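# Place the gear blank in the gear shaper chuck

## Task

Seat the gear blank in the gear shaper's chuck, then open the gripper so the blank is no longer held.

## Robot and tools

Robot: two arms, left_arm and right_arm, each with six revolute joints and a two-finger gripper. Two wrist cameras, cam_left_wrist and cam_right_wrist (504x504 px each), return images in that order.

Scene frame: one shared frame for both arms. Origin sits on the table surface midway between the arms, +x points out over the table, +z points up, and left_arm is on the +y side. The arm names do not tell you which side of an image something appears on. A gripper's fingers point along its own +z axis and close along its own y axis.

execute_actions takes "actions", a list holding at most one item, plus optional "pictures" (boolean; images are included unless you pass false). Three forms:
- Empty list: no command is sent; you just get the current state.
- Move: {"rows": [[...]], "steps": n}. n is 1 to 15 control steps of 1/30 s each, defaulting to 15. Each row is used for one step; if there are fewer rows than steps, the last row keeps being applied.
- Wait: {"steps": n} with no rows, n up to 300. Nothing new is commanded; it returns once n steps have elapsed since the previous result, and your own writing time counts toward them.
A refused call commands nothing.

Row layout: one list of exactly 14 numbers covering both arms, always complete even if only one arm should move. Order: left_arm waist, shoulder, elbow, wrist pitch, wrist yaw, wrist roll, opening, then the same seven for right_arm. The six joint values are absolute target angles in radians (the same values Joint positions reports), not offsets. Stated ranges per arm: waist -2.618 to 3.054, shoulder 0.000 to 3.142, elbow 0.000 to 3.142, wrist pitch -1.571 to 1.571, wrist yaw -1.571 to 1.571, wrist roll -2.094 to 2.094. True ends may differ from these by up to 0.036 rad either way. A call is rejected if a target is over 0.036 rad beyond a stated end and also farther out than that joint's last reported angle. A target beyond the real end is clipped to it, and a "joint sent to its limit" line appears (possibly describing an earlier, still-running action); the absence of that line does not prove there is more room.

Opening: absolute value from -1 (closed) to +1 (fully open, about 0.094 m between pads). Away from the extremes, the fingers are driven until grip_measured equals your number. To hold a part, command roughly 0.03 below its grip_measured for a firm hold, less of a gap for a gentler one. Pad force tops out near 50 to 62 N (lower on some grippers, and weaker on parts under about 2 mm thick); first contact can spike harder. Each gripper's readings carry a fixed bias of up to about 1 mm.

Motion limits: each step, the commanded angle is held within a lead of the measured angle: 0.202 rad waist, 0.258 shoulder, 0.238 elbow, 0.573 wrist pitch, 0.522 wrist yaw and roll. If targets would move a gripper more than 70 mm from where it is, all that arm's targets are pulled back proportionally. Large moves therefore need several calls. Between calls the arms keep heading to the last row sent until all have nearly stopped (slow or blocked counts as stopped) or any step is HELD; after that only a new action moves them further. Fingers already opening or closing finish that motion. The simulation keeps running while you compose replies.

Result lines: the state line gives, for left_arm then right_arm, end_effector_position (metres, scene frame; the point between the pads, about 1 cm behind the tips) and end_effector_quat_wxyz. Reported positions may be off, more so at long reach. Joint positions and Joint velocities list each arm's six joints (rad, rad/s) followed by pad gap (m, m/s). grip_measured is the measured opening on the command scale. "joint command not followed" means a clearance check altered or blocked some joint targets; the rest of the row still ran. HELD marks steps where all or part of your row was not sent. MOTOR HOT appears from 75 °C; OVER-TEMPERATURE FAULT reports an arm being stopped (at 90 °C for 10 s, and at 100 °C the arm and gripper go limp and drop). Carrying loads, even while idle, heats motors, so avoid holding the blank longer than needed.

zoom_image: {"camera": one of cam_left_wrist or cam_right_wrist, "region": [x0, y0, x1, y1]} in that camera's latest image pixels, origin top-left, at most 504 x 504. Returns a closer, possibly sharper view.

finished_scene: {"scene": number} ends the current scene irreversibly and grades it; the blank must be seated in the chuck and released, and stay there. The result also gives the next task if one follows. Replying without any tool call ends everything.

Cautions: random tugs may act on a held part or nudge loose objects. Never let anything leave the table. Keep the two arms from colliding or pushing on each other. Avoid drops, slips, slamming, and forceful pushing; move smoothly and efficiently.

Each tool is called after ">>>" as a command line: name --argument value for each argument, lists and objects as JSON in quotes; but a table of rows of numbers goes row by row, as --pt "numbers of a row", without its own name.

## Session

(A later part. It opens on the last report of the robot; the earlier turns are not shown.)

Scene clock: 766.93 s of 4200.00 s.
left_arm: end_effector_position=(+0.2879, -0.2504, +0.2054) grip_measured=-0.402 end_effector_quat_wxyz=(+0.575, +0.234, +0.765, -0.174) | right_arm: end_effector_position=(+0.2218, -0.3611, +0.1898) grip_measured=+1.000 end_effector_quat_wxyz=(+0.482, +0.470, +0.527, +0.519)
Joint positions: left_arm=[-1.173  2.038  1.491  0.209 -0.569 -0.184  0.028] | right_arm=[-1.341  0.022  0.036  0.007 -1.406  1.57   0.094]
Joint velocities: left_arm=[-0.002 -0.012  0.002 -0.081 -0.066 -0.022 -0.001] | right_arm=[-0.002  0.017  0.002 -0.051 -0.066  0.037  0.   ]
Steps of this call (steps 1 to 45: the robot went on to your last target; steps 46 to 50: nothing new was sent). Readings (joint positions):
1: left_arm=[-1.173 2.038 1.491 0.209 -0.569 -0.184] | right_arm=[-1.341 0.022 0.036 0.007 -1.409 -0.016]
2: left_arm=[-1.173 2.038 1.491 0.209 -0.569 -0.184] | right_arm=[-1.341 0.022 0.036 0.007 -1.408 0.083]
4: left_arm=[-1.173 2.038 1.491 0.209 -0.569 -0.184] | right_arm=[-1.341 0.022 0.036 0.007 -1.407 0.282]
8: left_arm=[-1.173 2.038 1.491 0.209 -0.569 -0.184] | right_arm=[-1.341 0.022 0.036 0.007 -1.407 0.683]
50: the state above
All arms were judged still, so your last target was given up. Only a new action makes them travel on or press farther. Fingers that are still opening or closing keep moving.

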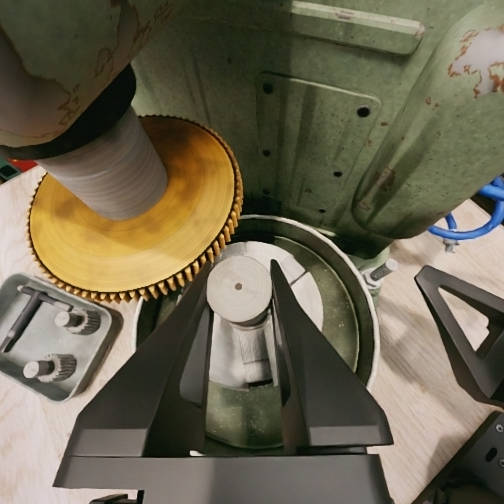

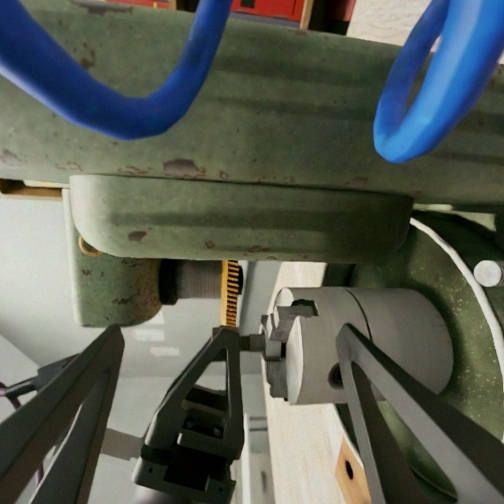

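>>> execute_actions --actions '[{"rows":[[-1.176,2.04,1.476,0.192,-0.577,-0.19,-0.47,-1.35,0.02,0.03,0,-1.4,1.57,1],[-1.176,2.04,1.476,0.192,-0.579,-0.19,-0.47,-1.35,0.02,0.03,0,-1.4,1.57,1],[-1.176,2.04,1.476,0.192,-0.581,-0.19,-0.47,-1.35,0.02,0.03,0,-1.4,1.57,1],[-1.176,2.04,1.476,0.192,-0.583,-0.19,-0.47,-1.35,0.02,0.03,0,-1.4,1.57,1],[-1.176,2.04,1.476,0.192,-0.585,-0.19,-0.47,-1.35,0.02,0.03,0,-1.4,1.57,1],[-1.176,2.04,1.476,0.192,-0.587,-0.19,-0.47,-1.35,0.02,0.03,0,-1.4,1.57,1]],"steps":15}]' --pictures false

Scene clock: 775.30 s of 4200.00 s.
left_arm: end_effector_position=(+0.2879, -0.2503, +0.2054) grip_measured=-0.402 end_effector_quat_wxyz=(+0.575, +0.234, +0.765, -0.174) | right_arm: end_effector_position=(+0.2218, -0.3611, +0.1898) grip_measured=+1.000 end_effector_quat_wxyz=(+0.482, +0.470, +0.527, +0.519)
Joint positions: left_arm=[-1.173  2.038  1.491  0.209 -0.57  -0.185  0.028] | right_arm=[-1.341  0.022  0.036  0.007 -1.406  1.57   0.094]
Joint velocities: left_arm=[ 0.007  0.007 -0.017 -0.022  0.066 -0.007 -0.   ] | right_arm=[-0.007 -0.007  0.012 -0.022 -0.022  0.022  0.   ]
Steps of this call (steps 1 to 90: nothing new was sent; then 4.87 s passed at rest; steps 91 to 105: all 15 steps of this action). Readings (joint positions):
91: left_arm=[-1.173 2.038 1.491 0.209 -0.569 -0.184] | right_arm=[-1.341 0.022 0.036 0.007 -1.406 1.570]
92: left_arm=[-1.173 2.038 1.491 0.209 -0.569 -0.184] | right_arm=[-1.341 0.022 0.036 0.007 -1.406 1.570]
94: left_arm=[-1.173 2.038 1.491 0.209 -0.570 -0.184] | right_arm=[-1.341 0.022 0.036 0.007 -1.406 1.570]
98: left_arm=[-1.173 2.038 1.491 0.209 -0.570 -0.184] | right_arm=[-1.341 0.022 0.036 0.007 -1.406 1.570]
105: the state above

>>> execute_actions --actions '[{"rows":[[-1.176,2.04,1.476,0.192,-0.575,-0.19,-0.47,-1.35,0.02,0.03,0,-1.4,1.57,1],[-1.176,2.04,1.476,0.192,-0.565,-0.19,-0.47,-1.35,0.02,0.03,0,-1.4,1.57,1],[-1.176,2.04,1.476,0.192,-0.561,-0.19,-0.47,-1.35,0.02,0.03,0,-1.4,1.57,1],[-1.176,2.04,1.476,0.192,-0.558,-0.19,-0.47,-1.35,0.02,0.03,0,-1.4,1.57,1],[-1.176,2.04,1.476,0.192,-0.555,-0.19,-0.47,-1.35,0.02,0.03,0,-1.4,1.57,1],[-1.176,2.04,1.476,0.192,-0.552,-0.19,-0.47,-1.35,0.02,0.03,0,-1.4,1.57,1]],"steps":15}]' --pictures false

Scene clock: 783.37 s of 4200.00 s.
left_arm: end_effector_position=(+0.2878, -0.2506, +0.2054) grip_measured=-0.402 end_effector_quat_wxyz=(+0.574, +0.234, +0.765, -0.175) | right_arm: end_effector_position=(+0.2218, -0.3611, +0.1898) grip_measured=+1.000 end_effector_quat_wxyz=(+0.482, +0.470, +0.527, +0.519)
Joint positions: left_arm=[-1.173  2.038  1.491  0.209 -0.568 -0.185  0.028] | right_arm=[-1.341  0.022  0.036  0.007 -1.406  1.57   0.094]
Joint velocities: left_arm=[-0.007 -0.007 -0.017 -0.022 -0.081  0.007 -0.003] | right_arm=[ 0.017  0.002 -0.012 -0.081  0.007 -0.081  0.   ]
Steps of this call (steps 1 to 15: the robot went on to your last target; steps 16 to 90: nothing new was sent; then 4.57 s passed at rest; steps 91 to 105: all 15 steps of this action). Readings (joint positions):
91: left_arm=[-1.173 2.038 1.491 0.209 -0.570 -0.185] | right_arm=[-1.341 0.022 0.036 0.007 -1.406 1.570]
92: left_arm=[-1.173 2.038 1.491 0.209 -0.570 -0.185] | right_arm=[-1.341 0.022 0.036 0.007 -1.406 1.570]
94: left_arm=[-1.173 2.038 1.491 0.209 -0.569 -0.185] | right_arm=[-1.341 0.022 0.036 0.007 -1.406 1.570]
98: left_arm=[-1.173 2.038 1.491 0.209 -0.568 -0.185] | right_arm=[-1.341 0.022 0.036 0.007 -1.406 1.570]
105: the state above

>>> execute_actions --actions '[{"rows":[[-1.176,2.05,1.48,0.215,-0.569,-0.19,-0.47,-1.35,0.02,0.03,0,-1.4,1.57,1],[-1.176,2.058,1.48,0.215,-0.569,-0.19,-0.47,-1.35,0.02,0.03,0,-1.4,1.57,1],[-1.176,2.058,1.48,0.215,-0.569,-0.19,-0.47,-1.35,0.02,0.03,0,-1.4,1.57,1],[-1.176,2.052,1.48,0.215,-0.569,-0.19,-0.47,-1.35,0.02,0.03,0,-1.4,1.57,1]],"steps":15}]' --pictures false

Scene clock: 789.00 s of 4200.00 s.
left_arm: end_effector_position=(+0.2878, -0.2505, +0.2054) grip_measured=-0.402 end_effector_quat_wxyz=(+0.575, +0.234, +0.765, -0.175) | right_arm: end_effector_position=(+0.2218, -0.3611, +0.1898) grip_measured=+1.000 end_effector_quat_wxyz=(+0.482, +0.470, +0.527, +0.519)
Joint positions: left_arm=[-1.173  2.038  1.491  0.209 -0.569 -0.185  0.028] | right_arm=[-1.341  0.022  0.036  0.007 -1.406  1.57   0.094]
Joint velocities: left_arm=[-0.007  0.007  0.002  0.066 -0.125  0.037  0.   ] | right_arm=[-0.012  0.007  0.007  0.022 -0.007  0.022  0.   ]
Steps of this call (steps 1 to 15: the robot went on to your last target; steps 16 to 90: nothing new was sent; then 2.13 s passed at rest; steps 91 to 105: all 15 steps of this action). Readings (joint positions):
91: left_arm=[-1.173 2.038 1.491 0.209 -0.568 -0.185] | right_arm=[-1.341 0.022 0.036 0.007 -1.406 1.570]
92: left_arm=[-1.173 2.038 1.491 0.209 -0.569 -0.185] | right_arm=[-1.341 0.022 0.036 0.007 -1.406 1.570]
94: left_arm=[-1.173 2.038 1.491 0.209 -0.569 -0.185] | right_arm=[-1.341 0.022 0.036 0.007 -1.406 1.570]
98: left_arm=[-1.173 2.038 1.491 0.209 -0.569 -0.185] | right_arm=[-1.341 0.022 0.036 0.007 -1.406 1.570]
105: the state above

>>> execute_actions --actions '[{"rows":[[-1.176,2.062,1.48,0.215,-0.569,-0.19,-0.47,-1.35,0.02,0.03,0,-1.4,1.57,1],[-1.176,2.066,1.48,0.215,-0.569,-0.19,-0.47,-1.35,0.02,0.03,0,-1.4,1.57,1],[-1.176,2.066,1.48,0.215,-0.569,-0.19,-0.47,-1.35,0.02,0.03,0,-1.4,1.57,1],[-1.176,2.053,1.48,0.215,-0.569,-0.19,-0.47,-1.35,0.02,0.03,0,-1.4,1.57,1]],"steps":15}]' --pictures false

Scene clock: 793.80 s of 4200.00 s.
left_arm: end_effector_position=(+0.2884, -0.2508, +0.2051) grip_measured=-0.402 end_effector_quat_wxyz=(+0.576, +0.232, +0.764, -0.175) | right_arm: end_effector_position=(+0.2218, -0.3611, +0.1898) grip_measured=+1.000 end_effector_quat_wxyz=(+0.482, +0.470, +0.527, +0.519)
Joint positions: left_arm=[-1.173  2.041  1.491  0.215 -0.572 -0.185  0.028] | right_arm=[-1.341  0.022  0.036  0.007 -1.406  1.57   0.094]
Joint velocities: left_arm=[ 0.002 -0.017 -0.007 -0.007 -0.051 -0.007 -0.   ] | right_arm=[ 0.002 -0.002  0.007 -0.007 -0.007 -0.007  0.   ]
Steps of this call (steps 1 to 15: the robot went on to your last target; steps 16 to 90: nothing new was sent; then 1.30 s passed at rest; steps 91 to 105: all 15 steps of this action). Readings (joint positions):
91: left_arm=[-1.173 2.038 1.491 0.209 -0.569 -0.185] | right_arm=[-1.341 0.022 0.036 0.007 -1.406 1.570]
92: left_arm=[-1.173 2.039 1.491 0.210 -0.569 -0.185] | right_arm=[-1.341 0.022 0.036 0.007 -1.406 1.570]
94: left_arm=[-1.173 2.041 1.491 0.215 -0.571 -0.185] | right_arm=[-1.341 0.022 0.036 0.007 -1.406 1.570]
98: left_arm=[-1.173 2.041 1.491 0.215 -0.572 -0.185] | right_arm=[-1.341 0.022 0.036 0.007 -1.406 1.570]
105: the state above

Now press with q4.

>>> execute_actions --actions '[{"rows":[[-1.176,2.05,1.48,0.205,-0.575,-0.19,-0.47,-1.35,0.02,0.03,0,-1.4,1.57,1],[-1.176,2.05,1.48,0.197,-0.575,-0.19,-0.47,-1.35,0.02,0.03,0,-1.4,1.57,1],[-1.176,2.05,1.48,0.19,-0.575,-0.19,-0.47,-1.35,0.02,0.03,0,-1.4,1.57,1]],"steps":15}]'

>>> zoom_image --camera "cam_right_wrist" --region '[215, 300, 305, 390]'

Scene clock: 799.27 s of 4200.00 s.
left_arm: end_effector_position=(+0.2884, -0.2506, +0.2049) grip_measured=-0.402 end_effector_quat_wxyz=(+0.576, +0.232, +0.764, -0.174) | right_arm: end_effector_position=(+0.2218, -0.3611, +0.1898) grip_measured=+1.000 end_effector_quat_wxyz=(+0.482, +0.470, +0.527, +0.519)
Joint positions: left_arm=[-1.173  2.041  1.491  0.214 -0.572 -0.185  0.028] | right_arm=[-1.341  0.022  0.036  0.007 -1.406  1.57   0.094]
Joint velocities: left_arm=[-0.012  0.027 -0.007  0.007 -0.007 -0.022 -0.001] | right_arm=[ 0.007 -0.007  0.002 -0.081 -0.007 -0.007  0.   ]
Steps of this call (steps 1 to 15: the robot went on to your last target; steps 16 to 90: nothing new was sent; then 1.97 s passed at rest; steps 91 to 105: all 15 steps of this action). Readings (joint positions):
91: left_arm=[-1.173 2.041 1.491 0.215 -0.572 -0.185] | right_arm=[-1.341 0.022 0.036 0.007 -1.406 1.570]
92: left_arm=[-1.173 2.041 1.491 0.215 -0.572 -0.185] | right_arm=[-1.341 0.022 0.036 0.007 -1.406 1.570]
94: left_arm=[-1.173 2.041 1.491 0.214 -0.572 -0.185] | right_arm=[-1.341 0.022 0.036 0.007 -1.406 1.570]
98: left_arm=[-1.173 2.041 1.491 0.214 -0.572 -0.185] | right_arm=[-1.341 0.022 0.036 0.007 -1.406 1.570]
105: the state above

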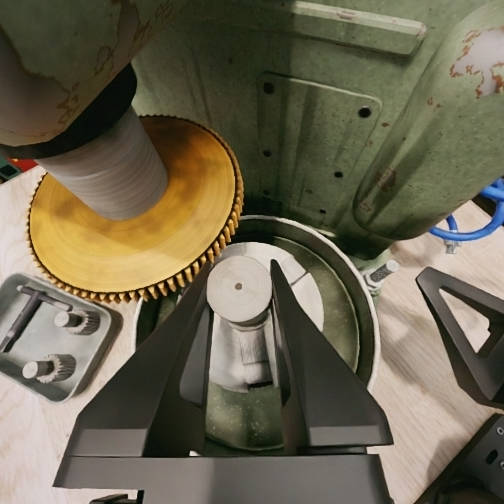

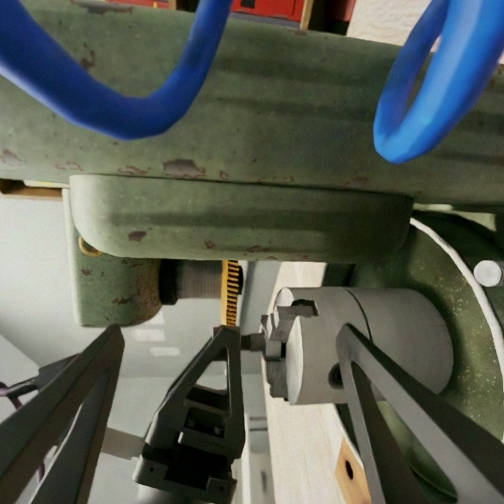

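Region (215, 300, 305, 390) of cam_right_wrist's 504x504 image, scaled by 5.600, with more detail than that image has.

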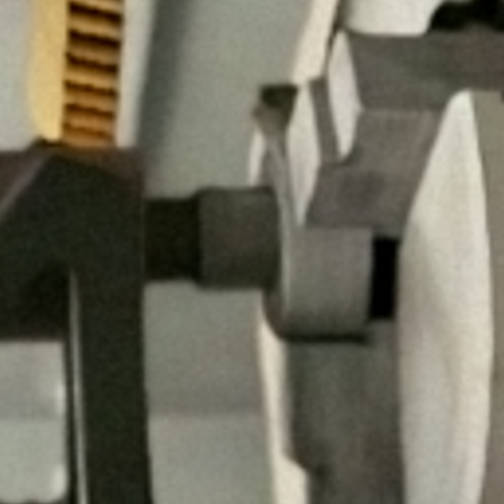

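>>> execute_actions --actions '[{"rows":[[-1.176,2.06,1.468,0.2,-0.575,-0.19,-0.47,-1.35,0.02,0.03,0,-1.4,1.57,1],[-1.176,2.064,1.464,0.205,-0.575,-0.19,-0.47,-1.35,0.02,0.03,0,-1.4,1.57,1],[-1.176,2.064,1.462,0.21,-0.575,-0.19,-0.47,-1.35,0.02,0.03,0,-1.4,1.57,1],[-1.176,2.06,1.462,0.215,-0.575,-0.19,-0.47,-1.35,0.02,0.03,0,-1.4,1.57,1],[-1.176,2.058,1.462,0.22,-0.575,-0.19,-0.47,-1.35,0.02,0.03,0,-1.4,1.57,1]],"steps":15}]' --pictures false

Scene clock: 808.23 s of 4200.00 s.
left_arm: end_effector_position=(+0.2883, -0.2504, +0.2027) grip_measured=-0.402 end_effector_quat_wxyz=(+0.576, +0.232, +0.764, -0.175) | right_arm: end_effector_position=(+0.2218, -0.3611, +0.1898) grip_measured=+1.000 end_effector_quat_wxyz=(+0.482, +0.470, +0.527, +0.519)
Joint positions: left_arm=[-1.173  2.042  1.482  0.228 -0.572 -0.185  0.028] | right_arm=[-1.341  0.022  0.036  0.007 -1.406  1.57   0.094]
Joint velocities: left_arm=[ 0.007 -0.032 -0.017 -0.037  0.007 -0.066 -0.   ] | right_arm=[-0.017 -0.012 -0.012  0.051  0.022 -0.037  0.   ]
Steps of this call (steps 1 to 15: the robot went on to your last target; steps 16 to 90: nothing new was sent; then 5.47 s passed at rest; steps 91 to 105: all 15 steps of this action). Readings (joint positions):
91: left_arm=[-1.173 2.041 1.491 0.214 -0.572 -0.185] | right_arm=[-1.341 0.022 0.036 0.007 -1.406 1.570]
92: left_arm=[-1.173 2.041 1.491 0.214 -0.572 -0.185] | right_arm=[-1.341 0.022 0.036 0.007 -1.406 1.570]
94: left_arm=[-1.173 2.041 1.490 0.216 -0.572 -0.185] | right_arm=[-1.341 0.022 0.036 0.007 -1.406 1.570]
98: left_arm=[-1.173 2.042 1.483 0.226 -0.572 -0.185] | right_arm=[-1.341 0.022 0.036 0.007 -1.406 1.570]
105: the state above

Going in. Continue ~8 mm.

>>> execute_actions --actions '[{"rows":[[-1.176,2.064,1.458,0.23,-0.575,-0.19,-0.47,-1.35,0.02,0.03,0,-1.4,1.57,1],[-1.176,2.066,1.455,0.236,-0.575,-0.19,-0.47,-1.35,0.02,0.03,0,-1.4,1.57,1],[-1.176,2.064,1.453,0.241,-0.575,-0.19,-0.47,-1.35,0.02,0.03,0,-1.4,1.57,1],[-1.176,2.062,1.451,0.246,-0.575,-0.19,-0.47,-1.35,0.02,0.03,0,-1.4,1.57,1],[-1.176,2.062,1.449,0.251,-0.575,-0.19,-0.47,-1.35,0.02,0.03,0,-1.4,1.57,1],[-1.176,2.063,1.447,0.256,-0.575,-0.19,-0.47,-1.35,0.02,0.03,0,-1.4,1.57,1],[-1.176,2.064,1.445,0.26,-0.575,-0.19,-0.47,-1.35,0.02,0.03,0,-1.4,1.57,1],[-1.176,2.064,1.443,0.264,-0.575,-0.19,-0.47,-1.35,0.02,0.03,0,-1.4,1.57,1]],"steps":15}]'

>>> zoom_image --camera "cam_right_wrist" --region '[215, 300, 305, 390]'

Scene clock: 819.77 s of 4200.00 s.
left_arm: end_effector_position=(+0.2884, -0.2502, +0.2026) grip_measured=-0.402 end_effector_quat_wxyz=(+0.582, +0.228, +0.760, -0.180) | right_arm: end_effector_position=(+0.2218, -0.3611, +0.1898) grip_measured=+1.000 end_effector_quat_wxyz=(+0.482, +0.470, +0.527, +0.519)
Joint positions: left_arm=[-1.173  2.042  1.464  0.265 -0.573 -0.183  0.028] | right_arm=[-1.341  0.022  0.036  0.007 -1.406  1.57   0.094]
Joint velocities: left_arm=[-0.007 -0.017  0.002 -0.051 -0.051  0.007 -0.001] | right_arm=[ 0.007 -0.007 -0.007 -0.081  0.037 -0.037  0.   ]
Steps of this call (steps 1 to 15: the robot went on to your last target; steps 16 to 90: nothing new was sent; then 8.03 s passed at rest; steps 91 to 105: all 15 steps of this action). Readings (joint positions):
91: left_arm=[-1.173 2.042 1.482 0.228 -0.572 -0.185] | right_arm=[-1.341 0.022 0.036 0.007 -1.406 1.570]
92: left_arm=[-1.173 2.042 1.482 0.229 -0.572 -0.185] | right_arm=[-1.341 0.022 0.036 0.007 -1.406 1.570]
94: left_arm=[-1.173 2.042 1.477 0.238 -0.572 -0.185] | right_arm=[-1.341 0.022 0.036 0.007 -1.406 1.570]
98: left_arm=[-1.173 2.042 1.469 0.256 -0.573 -0.185] | right_arm=[-1.341 0.022 0.036 0.007 -1.406 1.570]
105: the state above

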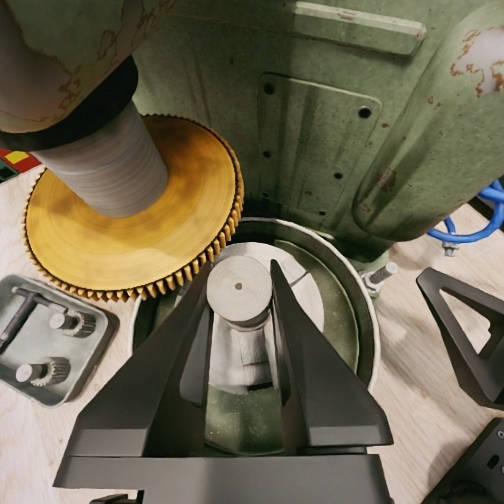

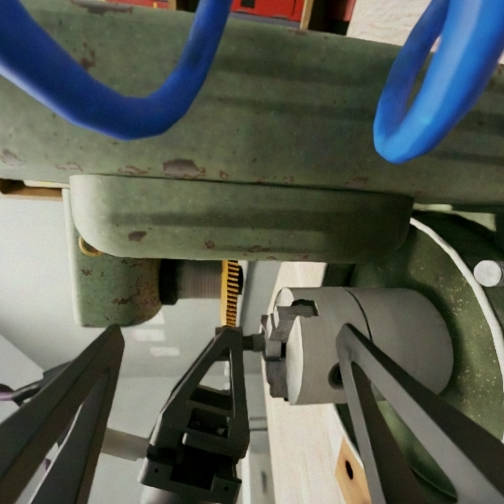

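Region (215, 300, 305, 390) of cam_right_wrist's 504x504 image, scaled by 5.600, with more detail than that image has.

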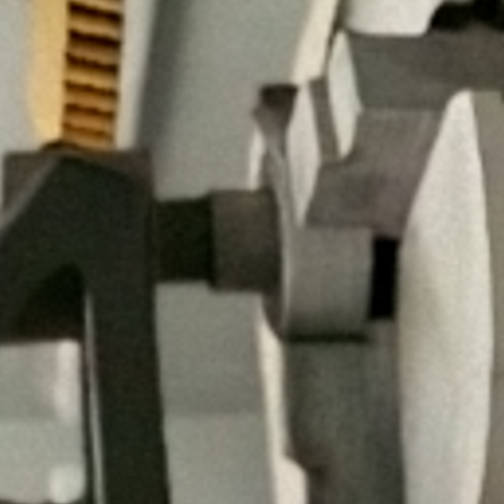

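>>> execute_actions --actions '[{"rows":[[-1.176,2.072,1.455,0.26,-0.575,-0.19,-0.47,-1.35,0.02,0.03,0,-1.4,1.57,1],[-1.176,2.076,1.455,0.257,-0.575,-0.19,-0.47,-1.35,0.02,0.03,0,-1.4,1.57,1],[-1.176,2.074,1.455,0.255,-0.575,-0.19,-0.47,-1.35,0.02,0.03,0,-1.4,1.57,1],[-1.176,2.07,1.455,0.255,-0.575,-0.19,-0.47,-1.35,0.02,0.03,0,-1.4,1.57,1]],"steps":15}]' --pictures false

Scene clock: 825.80 s of 4200.00 s.
left_arm: end_effector_position=(+0.2885, -0.2502, +0.2025) grip_measured=-0.402 end_effector_quat_wxyz=(+0.582, +0.227, +0.760, -0.180) | right_arm: end_effector_position=(+0.2218, -0.3611, +0.1898) grip_measured=+1.000 end_effector_quat_wxyz=(+0.482, +0.470, +0.527, +0.519)
Joint positions: left_arm=[-1.173  2.043  1.464  0.267 -0.574 -0.183  0.028] | right_arm=[-1.341  0.022  0.036  0.007 -1.406  1.57   0.094]
Joint velocities: left_arm=[-0.017 -0.017 -0.012 -0.066 -0.051  0.051 -0.001] | right_arm=[-0.007  0.007 -0.002  0.022  0.007 -0.022  0.   ]
Steps of this call (steps 1 to 15: the robot went on to your last target; steps 16 to 90: nothing new was sent; then 2.53 s passed at rest; steps 91 to 105: all 15 steps of this action). Readings (joint positions):
91: left_arm=[-1.173 2.042 1.464 0.266 -0.573 -0.183] | right_arm=[-1.341 0.022 0.036 0.007 -1.406 1.570]
92: left_arm=[-1.173 2.043 1.464 0.266 -0.573 -0.183] | right_arm=[-1.341 0.022 0.036 0.007 -1.406 1.570]
94: left_arm=[-1.173 2.043 1.464 0.267 -0.574 -0.183] | right_arm=[-1.341 0.022 0.036 0.007 -1.406 1.570]
98: left_arm=[-1.173 2.043 1.464 0.267 -0.574 -0.183] | right_arm=[-1.341 0.022 0.036 0.007 -1.406 1.570]
105: the state above

>>> execute_actions --actions '[{"rows":[[-1.176,2.05,1.47,0.27,-0.575,-0.19,-0.45,-1.35,0.02,0.03,0,-1.4,1.57,1],[-1.176,2.04,1.475,0.28,-0.575,-0.19,-0.43,-1.35,0.02,0.03,0,-1.4,1.57,1],[-1.176,2.035,1.475,0.283,-0.575,-0.19,-0.42,-1.35,0.02,0.03,0,-1.4,1.57,1],[-1.176,2.035,1.475,0.283,-0.575,-0.19,-0.41,-1.35,0.02,0.03,0,-1.4,1.57,1],[-1.176,2.035,1.475,0.283,-0.575,-0.19,-0.405,-1.35,0.02,0.03,0,-1.4,1.57,1],[-1.176,2.035,1.475,0.283,-0.575,-0.19,-0.40,-1.35,0.02,0.03,0,-1.4,1.57,1],[-1.176,2.035,1.475,0.283,-0.575,-0.19,-0.395,-1.35,0.02,0.03,0,-1.4,1.57,1],[-1.176,2.035,1.475,0.283,-0.575,-0.19,-0.39,-1.35,0.02,0.03,0,-1.4,1.57,1],[-1.176,2.035,1.475,0.283,-0.575,-0.19,-0.385,-1.35,0.02,0.03,0,-1.4,1.57,1]],"steps":15}]'

>>> zoom_image --camera "cam_right_wrist" --region '[200, 290, 310, 400]'

Scene clock: 843.70 s of 4200.00 s.
left_arm: end_effector_position=(+0.2887, -0.2503, +0.2031) grip_measured=-0.381 end_effector_quat_wxyz=(+0.583, +0.226, +0.759, -0.181) | right_arm: end_effector_position=(+0.2218, -0.3611, +0.1898) grip_measured=+1.000 end_effector_quat_wxyz=(+0.482, +0.470, +0.527, +0.519)
Joint positions: left_arm=[-1.173  2.043  1.464  0.27  -0.575 -0.183  0.029] | right_arm=[-1.341  0.022  0.036  0.007 -1.406  1.57   0.094]
Joint velocities: left_arm=[-0.012 -0.017  0.002  0.037 -0.007 -0.022 -0.001] | right_arm=[ 0.007  0.002 -0.012 -0.022  0.007  0.051  0.   ]
Steps of this call (steps 1 to 15: the robot went on to your last target; steps 16 to 90: nothing new was sent; then 14.40 s passed at rest; steps 91 to 105: all 15 steps of this action). Readings (joint positions):
91: left_arm=[-1.173 2.043 1.464 0.267 -0.575 -0.183] | right_arm=[-1.341 0.022 0.036 0.007 -1.406 1.570]
92: left_arm=[-1.173 2.043 1.464 0.268 -0.575 -0.183] | right_arm=[-1.341 0.022 0.036 0.007 -1.406 1.570]
94: left_arm=[-1.173 2.043 1.464 0.269 -0.575 -0.183] | right_arm=[-1.341 0.022 0.036 0.007 -1.406 1.570]
98: left_arm=[-1.173 2.043 1.464 0.269 -0.575 -0.183] | right_arm=[-1.341 0.022 0.036 0.007 -1.406 1.570]
105: the state above

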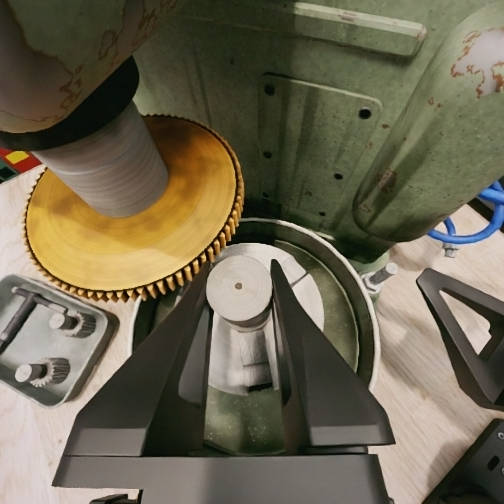

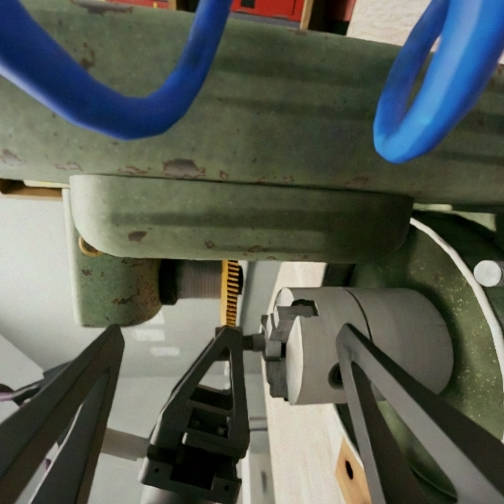

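Region (200, 290, 310, 400) of cam_right_wrist's 504x504 image, scaled by 4.582, with more detail than that image has.

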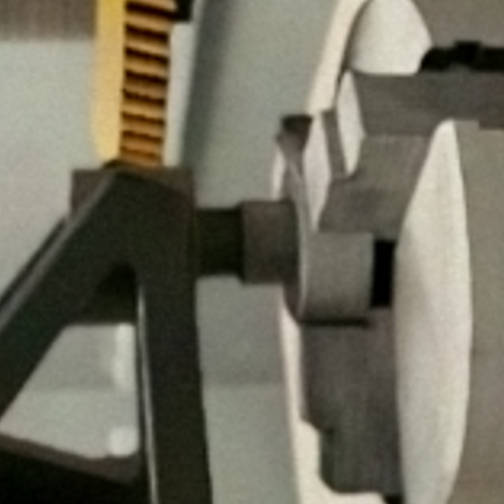

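>>> execute_actions --actions '[{"rows":[[-1.176,2.035,1.475,0.283,-0.57,-0.19,-0.385,-1.35,0.02,0.03,0,-1.4,1.57,1],[-1.176,2.035,1.475,0.283,-0.566,-0.19,-0.385,-1.35,0.02,0.03,0,-1.4,1.57,1],[-1.176,2.035,1.475,0.283,-0.563,-0.19,-0.385,-1.35,0.02,0.03,0,-1.4,1.57,1],[-1.176,2.035,1.475,0.283,-0.56,-0.19,-0.385,-1.35,0.02,0.03,0,-1.4,1.57,1],[-1.176,2.035,1.475,0.283,-0.557,-0.19,-0.385,-1.35,0.02,0.03,0,-1.4,1.57,1],[-1.176,2.035,1.475,0.283,-0.554,-0.19,-0.385,-1.35,0.02,0.03,0,-1.4,1.57,1]],"steps":15}]'

>>> zoom_image --camera "cam_right_wrist" --region '[200, 290, 310, 400]'

Scene clock: 853.90 s of 4200.00 s.
left_arm: end_effector_position=(+0.2886, -0.2504, +0.2031) grip_measured=-0.381 end_effector_quat_wxyz=(+0.583, +0.226, +0.759, -0.181) | right_arm: end_effector_position=(+0.2218, -0.3611, +0.1898) grip_measured=+1.000 end_effector_quat_wxyz=(+0.482, +0.470, +0.527, +0.519)
Joint positions: left_arm=[-1.173  2.043  1.464  0.27  -0.574 -0.183  0.029] | right_arm=[-1.341  0.022  0.036  0.007 -1.406  1.57   0.094]
Joint velocities: left_arm=[-0.027 -0.022 -0.012 -0.037  0.037  0.037 -0.001] | right_arm=[-0.012  0.007  0.002  0.051 -0.051  0.022  0.   ]
Steps of this call (steps 1 to 15: the robot went on to your last target; steps 16 to 90: nothing new was sent; then 6.70 s passed at rest; steps 91 to 105: all 15 steps of this action). Readings (joint positions):
91: left_arm=[-1.173 2.043 1.464 0.270 -0.575 -0.183] | right_arm=[-1.341 0.022 0.036 0.007 -1.406 1.570]
92: left_arm=[-1.173 2.043 1.464 0.270 -0.575 -0.183] | right_arm=[-1.341 0.022 0.036 0.007 -1.406 1.570]
94: left_arm=[-1.173 2.043 1.464 0.270 -0.575 -0.183] | right_arm=[-1.341 0.022 0.036 0.007 -1.406 1.570]
98: left_arm=[-1.173 2.043 1.464 0.270 -0.574 -0.183] | right_arm=[-1.341 0.022 0.036 0.007 -1.406 1.570]
105: the state above

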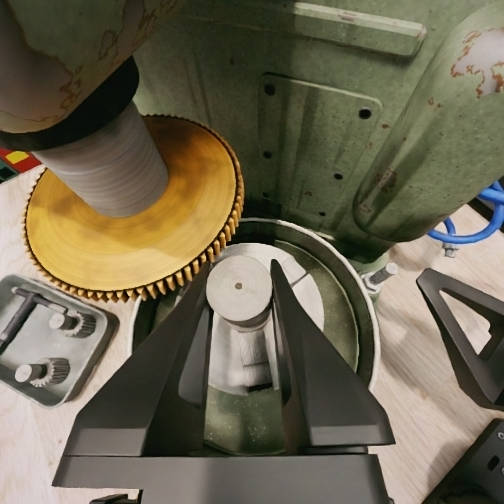

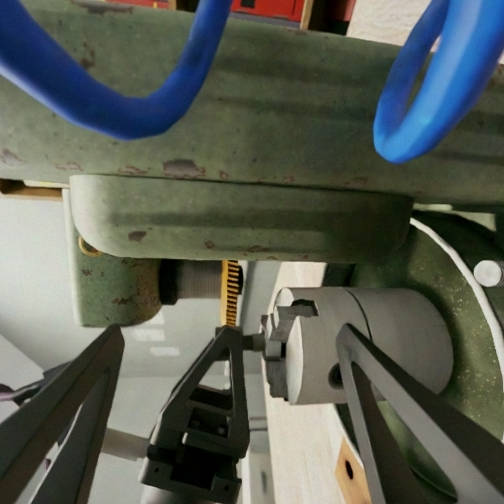

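Region (200, 290, 310, 400) of cam_right_wrist's 504x504 image, scaled by 4.582, with more detail than that image has.

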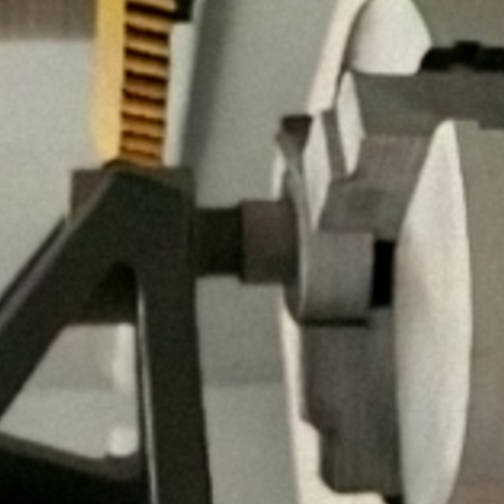

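Weak push; increase.

>>> execute_actions --actions '[{"rows":[[-1.176,2.035,1.475,0.283,-0.548,-0.19,-0.385,-1.35,0.02,0.03,0,-1.4,1.57,1],[-1.176,2.035,1.475,0.283,-0.542,-0.19,-0.385,-1.35,0.02,0.03,0,-1.4,1.57,1],[-1.176,2.035,1.475,0.283,-0.536,-0.19,-0.385,-1.35,0.02,0.03,0,-1.4,1.57,1],[-1.176,2.035,1.475,0.283,-0.53,-0.19,-0.385,-1.35,0.02,0.03,0,-1.4,1.57,1],[-1.176,2.035,1.475,0.283,-0.524,-0.19,-0.385,-1.35,0.02,0.03,0,-1.4,1.57,1],[-1.176,2.035,1.475,0.283,-0.524,-0.19,-0.385,-1.35,0.02,0.03,0,-1.4,1.57,1],[-1.176,2.035,1.475,0.283,-0.524,-0.19,-0.385,-1.35,0.02,0.03,0,-1.4,1.57,1],[-1.176,2.035,1.475,0.283,-0.55,-0.19,-0.385,-1.35,0.02,0.03,0,-1.4,1.57,1]],"steps":15}]'

>>> zoom_image --camera "cam_right_wrist" --region '[200, 290, 310, 400]'

Scene clock: 865.13 s of 4200.00 s.
left_arm: end_effector_position=(+0.2880, -0.2514, +0.2030) grip_measured=-0.381 end_effector_quat_wxyz=(+0.582, +0.228, +0.759, -0.184) | right_arm: end_effector_position=(+0.2218, -0.3611, +0.1898) grip_measured=+1.000 end_effector_quat_wxyz=(+0.482, +0.470, +0.527, +0.519)
Joint positions: left_arm=[-1.172  2.043  1.464  0.27  -0.567 -0.183  0.029] | right_arm=[-1.341  0.022  0.036  0.007 -1.406  1.57   0.094]
Joint velocities: left_arm=[-0.012  0.022  0.012  0.022 -0.11   0.037 -0.   ] | right_arm=[-0.017 -0.002  0.012  0.081 -0.051 -0.066  0.   ]
Steps of this call (steps 1 to 15: the robot went on to your last target; steps 16 to 90: nothing new was sent; then 7.73 s passed at rest; steps 91 to 105: all 15 steps of this action). Readings (joint positions):
91: left_arm=[-1.173 2.043 1.464 0.270 -0.574 -0.183] | right_arm=[-1.341 0.022 0.036 0.007 -1.406 1.570]
92: left_arm=[-1.173 2.043 1.464 0.270 -0.573 -0.183] | right_arm=[-1.341 0.022 0.036 0.007 -1.406 1.570]
94: left_arm=[-1.173 2.043 1.464 0.270 -0.568 -0.183] | right_arm=[-1.341 0.022 0.036 0.007 -1.406 1.570]
98: left_arm=[-1.172 2.043 1.464 0.270 -0.566 -0.183] | right_arm=[-1.341 0.022 0.036 0.007 -1.406 1.570]
105: the state above

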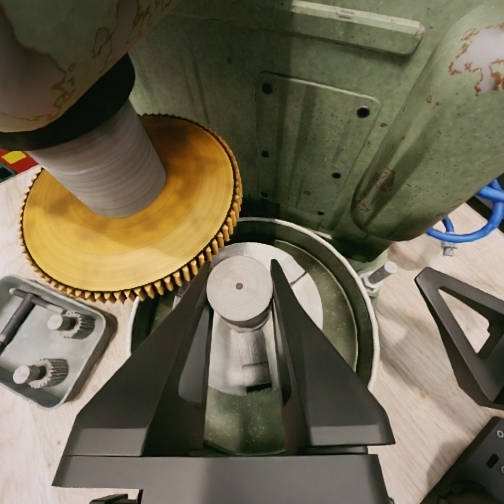

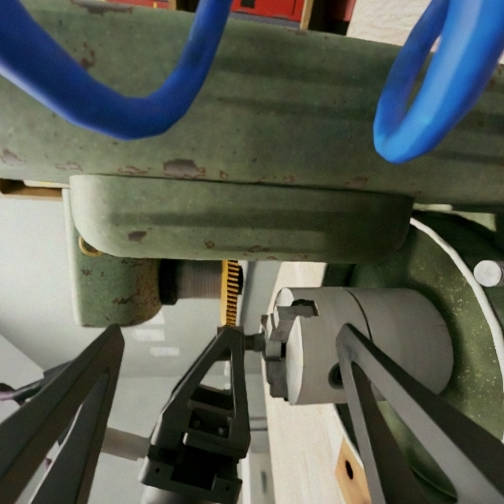

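Region (200, 290, 310, 400) of cam_right_wrist's 504x504 image, scaled by 4.582, with more detail than that image has.

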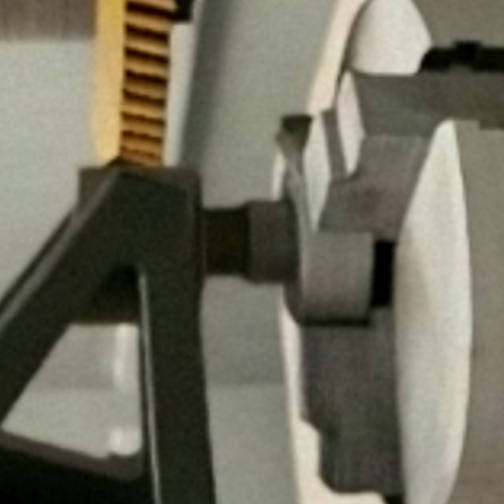

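It slid ~1 mm. Release the side push.

>>> execute_actions --actions '[{"rows":[[-1.176,2.035,1.475,0.283,-0.565,-0.19,-0.36,-1.35,0.02,0.03,0,-1.4,1.57,1],[-1.176,2.035,1.475,0.283,-0.57,-0.19,-0.34,-1.35,0.02,0.03,0,-1.4,1.57,1]],"steps":15}]'

>>> zoom_image --camera "cam_right_wrist" --region '[200, 290, 310, 400]'

Scene clock: 869.27 s of 4200.00 s.
left_arm: end_effector_position=(+0.2884, -0.2520, +0.2055) grip_measured=-0.342 end_effector_quat_wxyz=(+0.585, +0.225, +0.757, -0.187) | right_arm: end_effector_position=(+0.2218, -0.3611, +0.1898) grip_measured=+1.000 end_effector_quat_wxyz=(+0.482, +0.470, +0.527, +0.519)
Joint positions: left_arm=[-1.172  2.043  1.464  0.282 -0.567 -0.184  0.031] | right_arm=[-1.341  0.022  0.036  0.007 -1.406  1.57   0.094]
Joint velocities: left_arm=[ 0.002 -0.002 -0.002  0.037 -0.095 -0.051 -0.001] | right_arm=[-0.017  0.027 -0.007  0.037  0.022  0.066  0.   ]
Steps of this call (steps 1 to 15: the robot went on to your last target; steps 16 to 90: nothing new was sent; then 0.63 s passed at rest; steps 91 to 105: all 15 steps of this action). Readings (joint positions):
91: left_arm=[-1.172 2.043 1.464 0.270 -0.567 -0.183] | right_arm=[-1.341 0.022 0.036 0.007 -1.406 1.570]
92: left_arm=[-1.172 2.043 1.464 0.272 -0.567 -0.183] | right_arm=[-1.341 0.022 0.036 0.007 -1.406 1.570]
94: left_arm=[-1.172 2.043 1.464 0.277 -0.567 -0.183] | right_arm=[-1.341 0.022 0.036 0.007 -1.406 1.570]
98: left_arm=[-1.172 2.043 1.464 0.280 -0.567 -0.184] | right_arm=[-1.341 0.022 0.036 0.007 -1.406 1.570]
105: the state above

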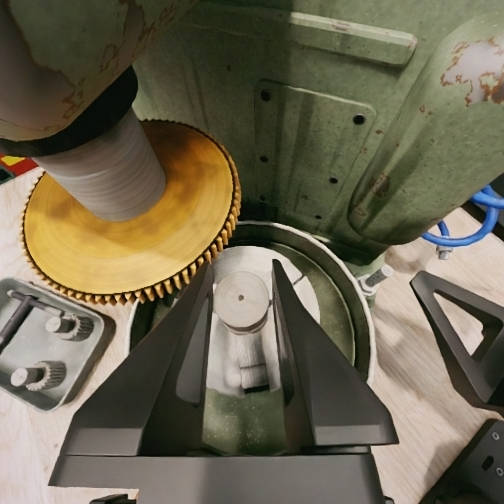

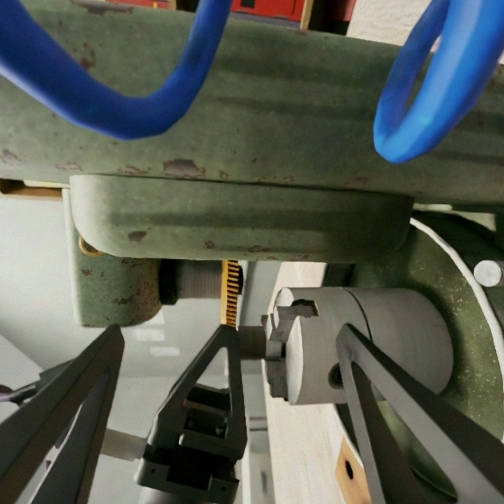

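Region (200, 290, 310, 400) of cam_right_wrist's 504x504 image, scaled by 4.582, with more detail than that image has.

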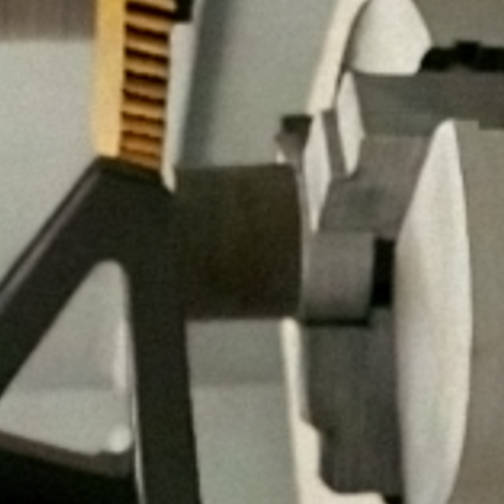

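Seated. Lift slightly and finish.

>>> execute_actions --actions '[{"rows":[[-1.176,2.01,1.475,0.283,-0.57,-0.19,-0.34,-1.35,0.02,0.03,0,-1.4,1.57,1],[-1.178,1.995,1.475,0.283,-0.57,-0.19,-0.34,-1.35,0.02,0.03,0,-1.4,1.57,1],[-1.18,1.985,1.475,0.28,-0.57,-0.19,-0.34,-1.35,0.02,0.03,0,-1.4,1.57,1]],"steps":15}]' --pictures false

>>> finished_scene --scene 1

Scene clock: 874.37 s of 4200.00 s.
left_arm: end_effector_position=(+0.2870, -0.2485, +0.2310) grip_measured=-0.342 end_effector_quat_wxyz=(+0.597, +0.213, +0.747, -0.203) | right_arm: end_effector_position=(+0.2218, -0.3611, +0.1898) grip_measured=+1.000 end_effector_quat_wxyz=(+0.482, +0.470, +0.527, +0.519)
Joint positions: left_arm=[-1.172  2.001  1.464  0.29  -0.567 -0.184  0.031] | right_arm=[-1.341  0.022  0.036  0.007 -1.406  1.57   0.094]
Joint velocities: left_arm=[-0.002  0.012  0.012  0.022  0.007 -0.022 -0.   ] | right_arm=[-0.007  0.002 -0.007 -0.081 -0.007 -0.066  0.   ]
Steps of this call (steps 1 to 15: the robot went on to your last target; steps 16 to 90: nothing new was sent; then 1.60 s passed at rest; steps 91 to 105: all 15 steps of this action). Readings (joint positions):
91: left_arm=[-1.172 2.043 1.464 0.282 -0.567 -0.184] | right_arm=[-1.341 0.022 0.036 0.007 -1.406 1.570]
92: left_arm=[-1.172 2.041 1.464 0.282 -0.567 -0.184] | right_arm=[-1.341 0.022 0.036 0.007 -1.406 1.570]
94: left_arm=[-1.172 2.032 1.464 0.280 -0.567 -0.184] | right_arm=[-1.341 0.022 0.036 0.007 -1.406 1.570]
98: left_arm=[-1.172 2.007 1.464 0.285 -0.567 -0.184] | right_arm=[-1.341 0.022 0.036 0.007 -1.406 1.570]
105: the state above

The scene is finished: the task was done.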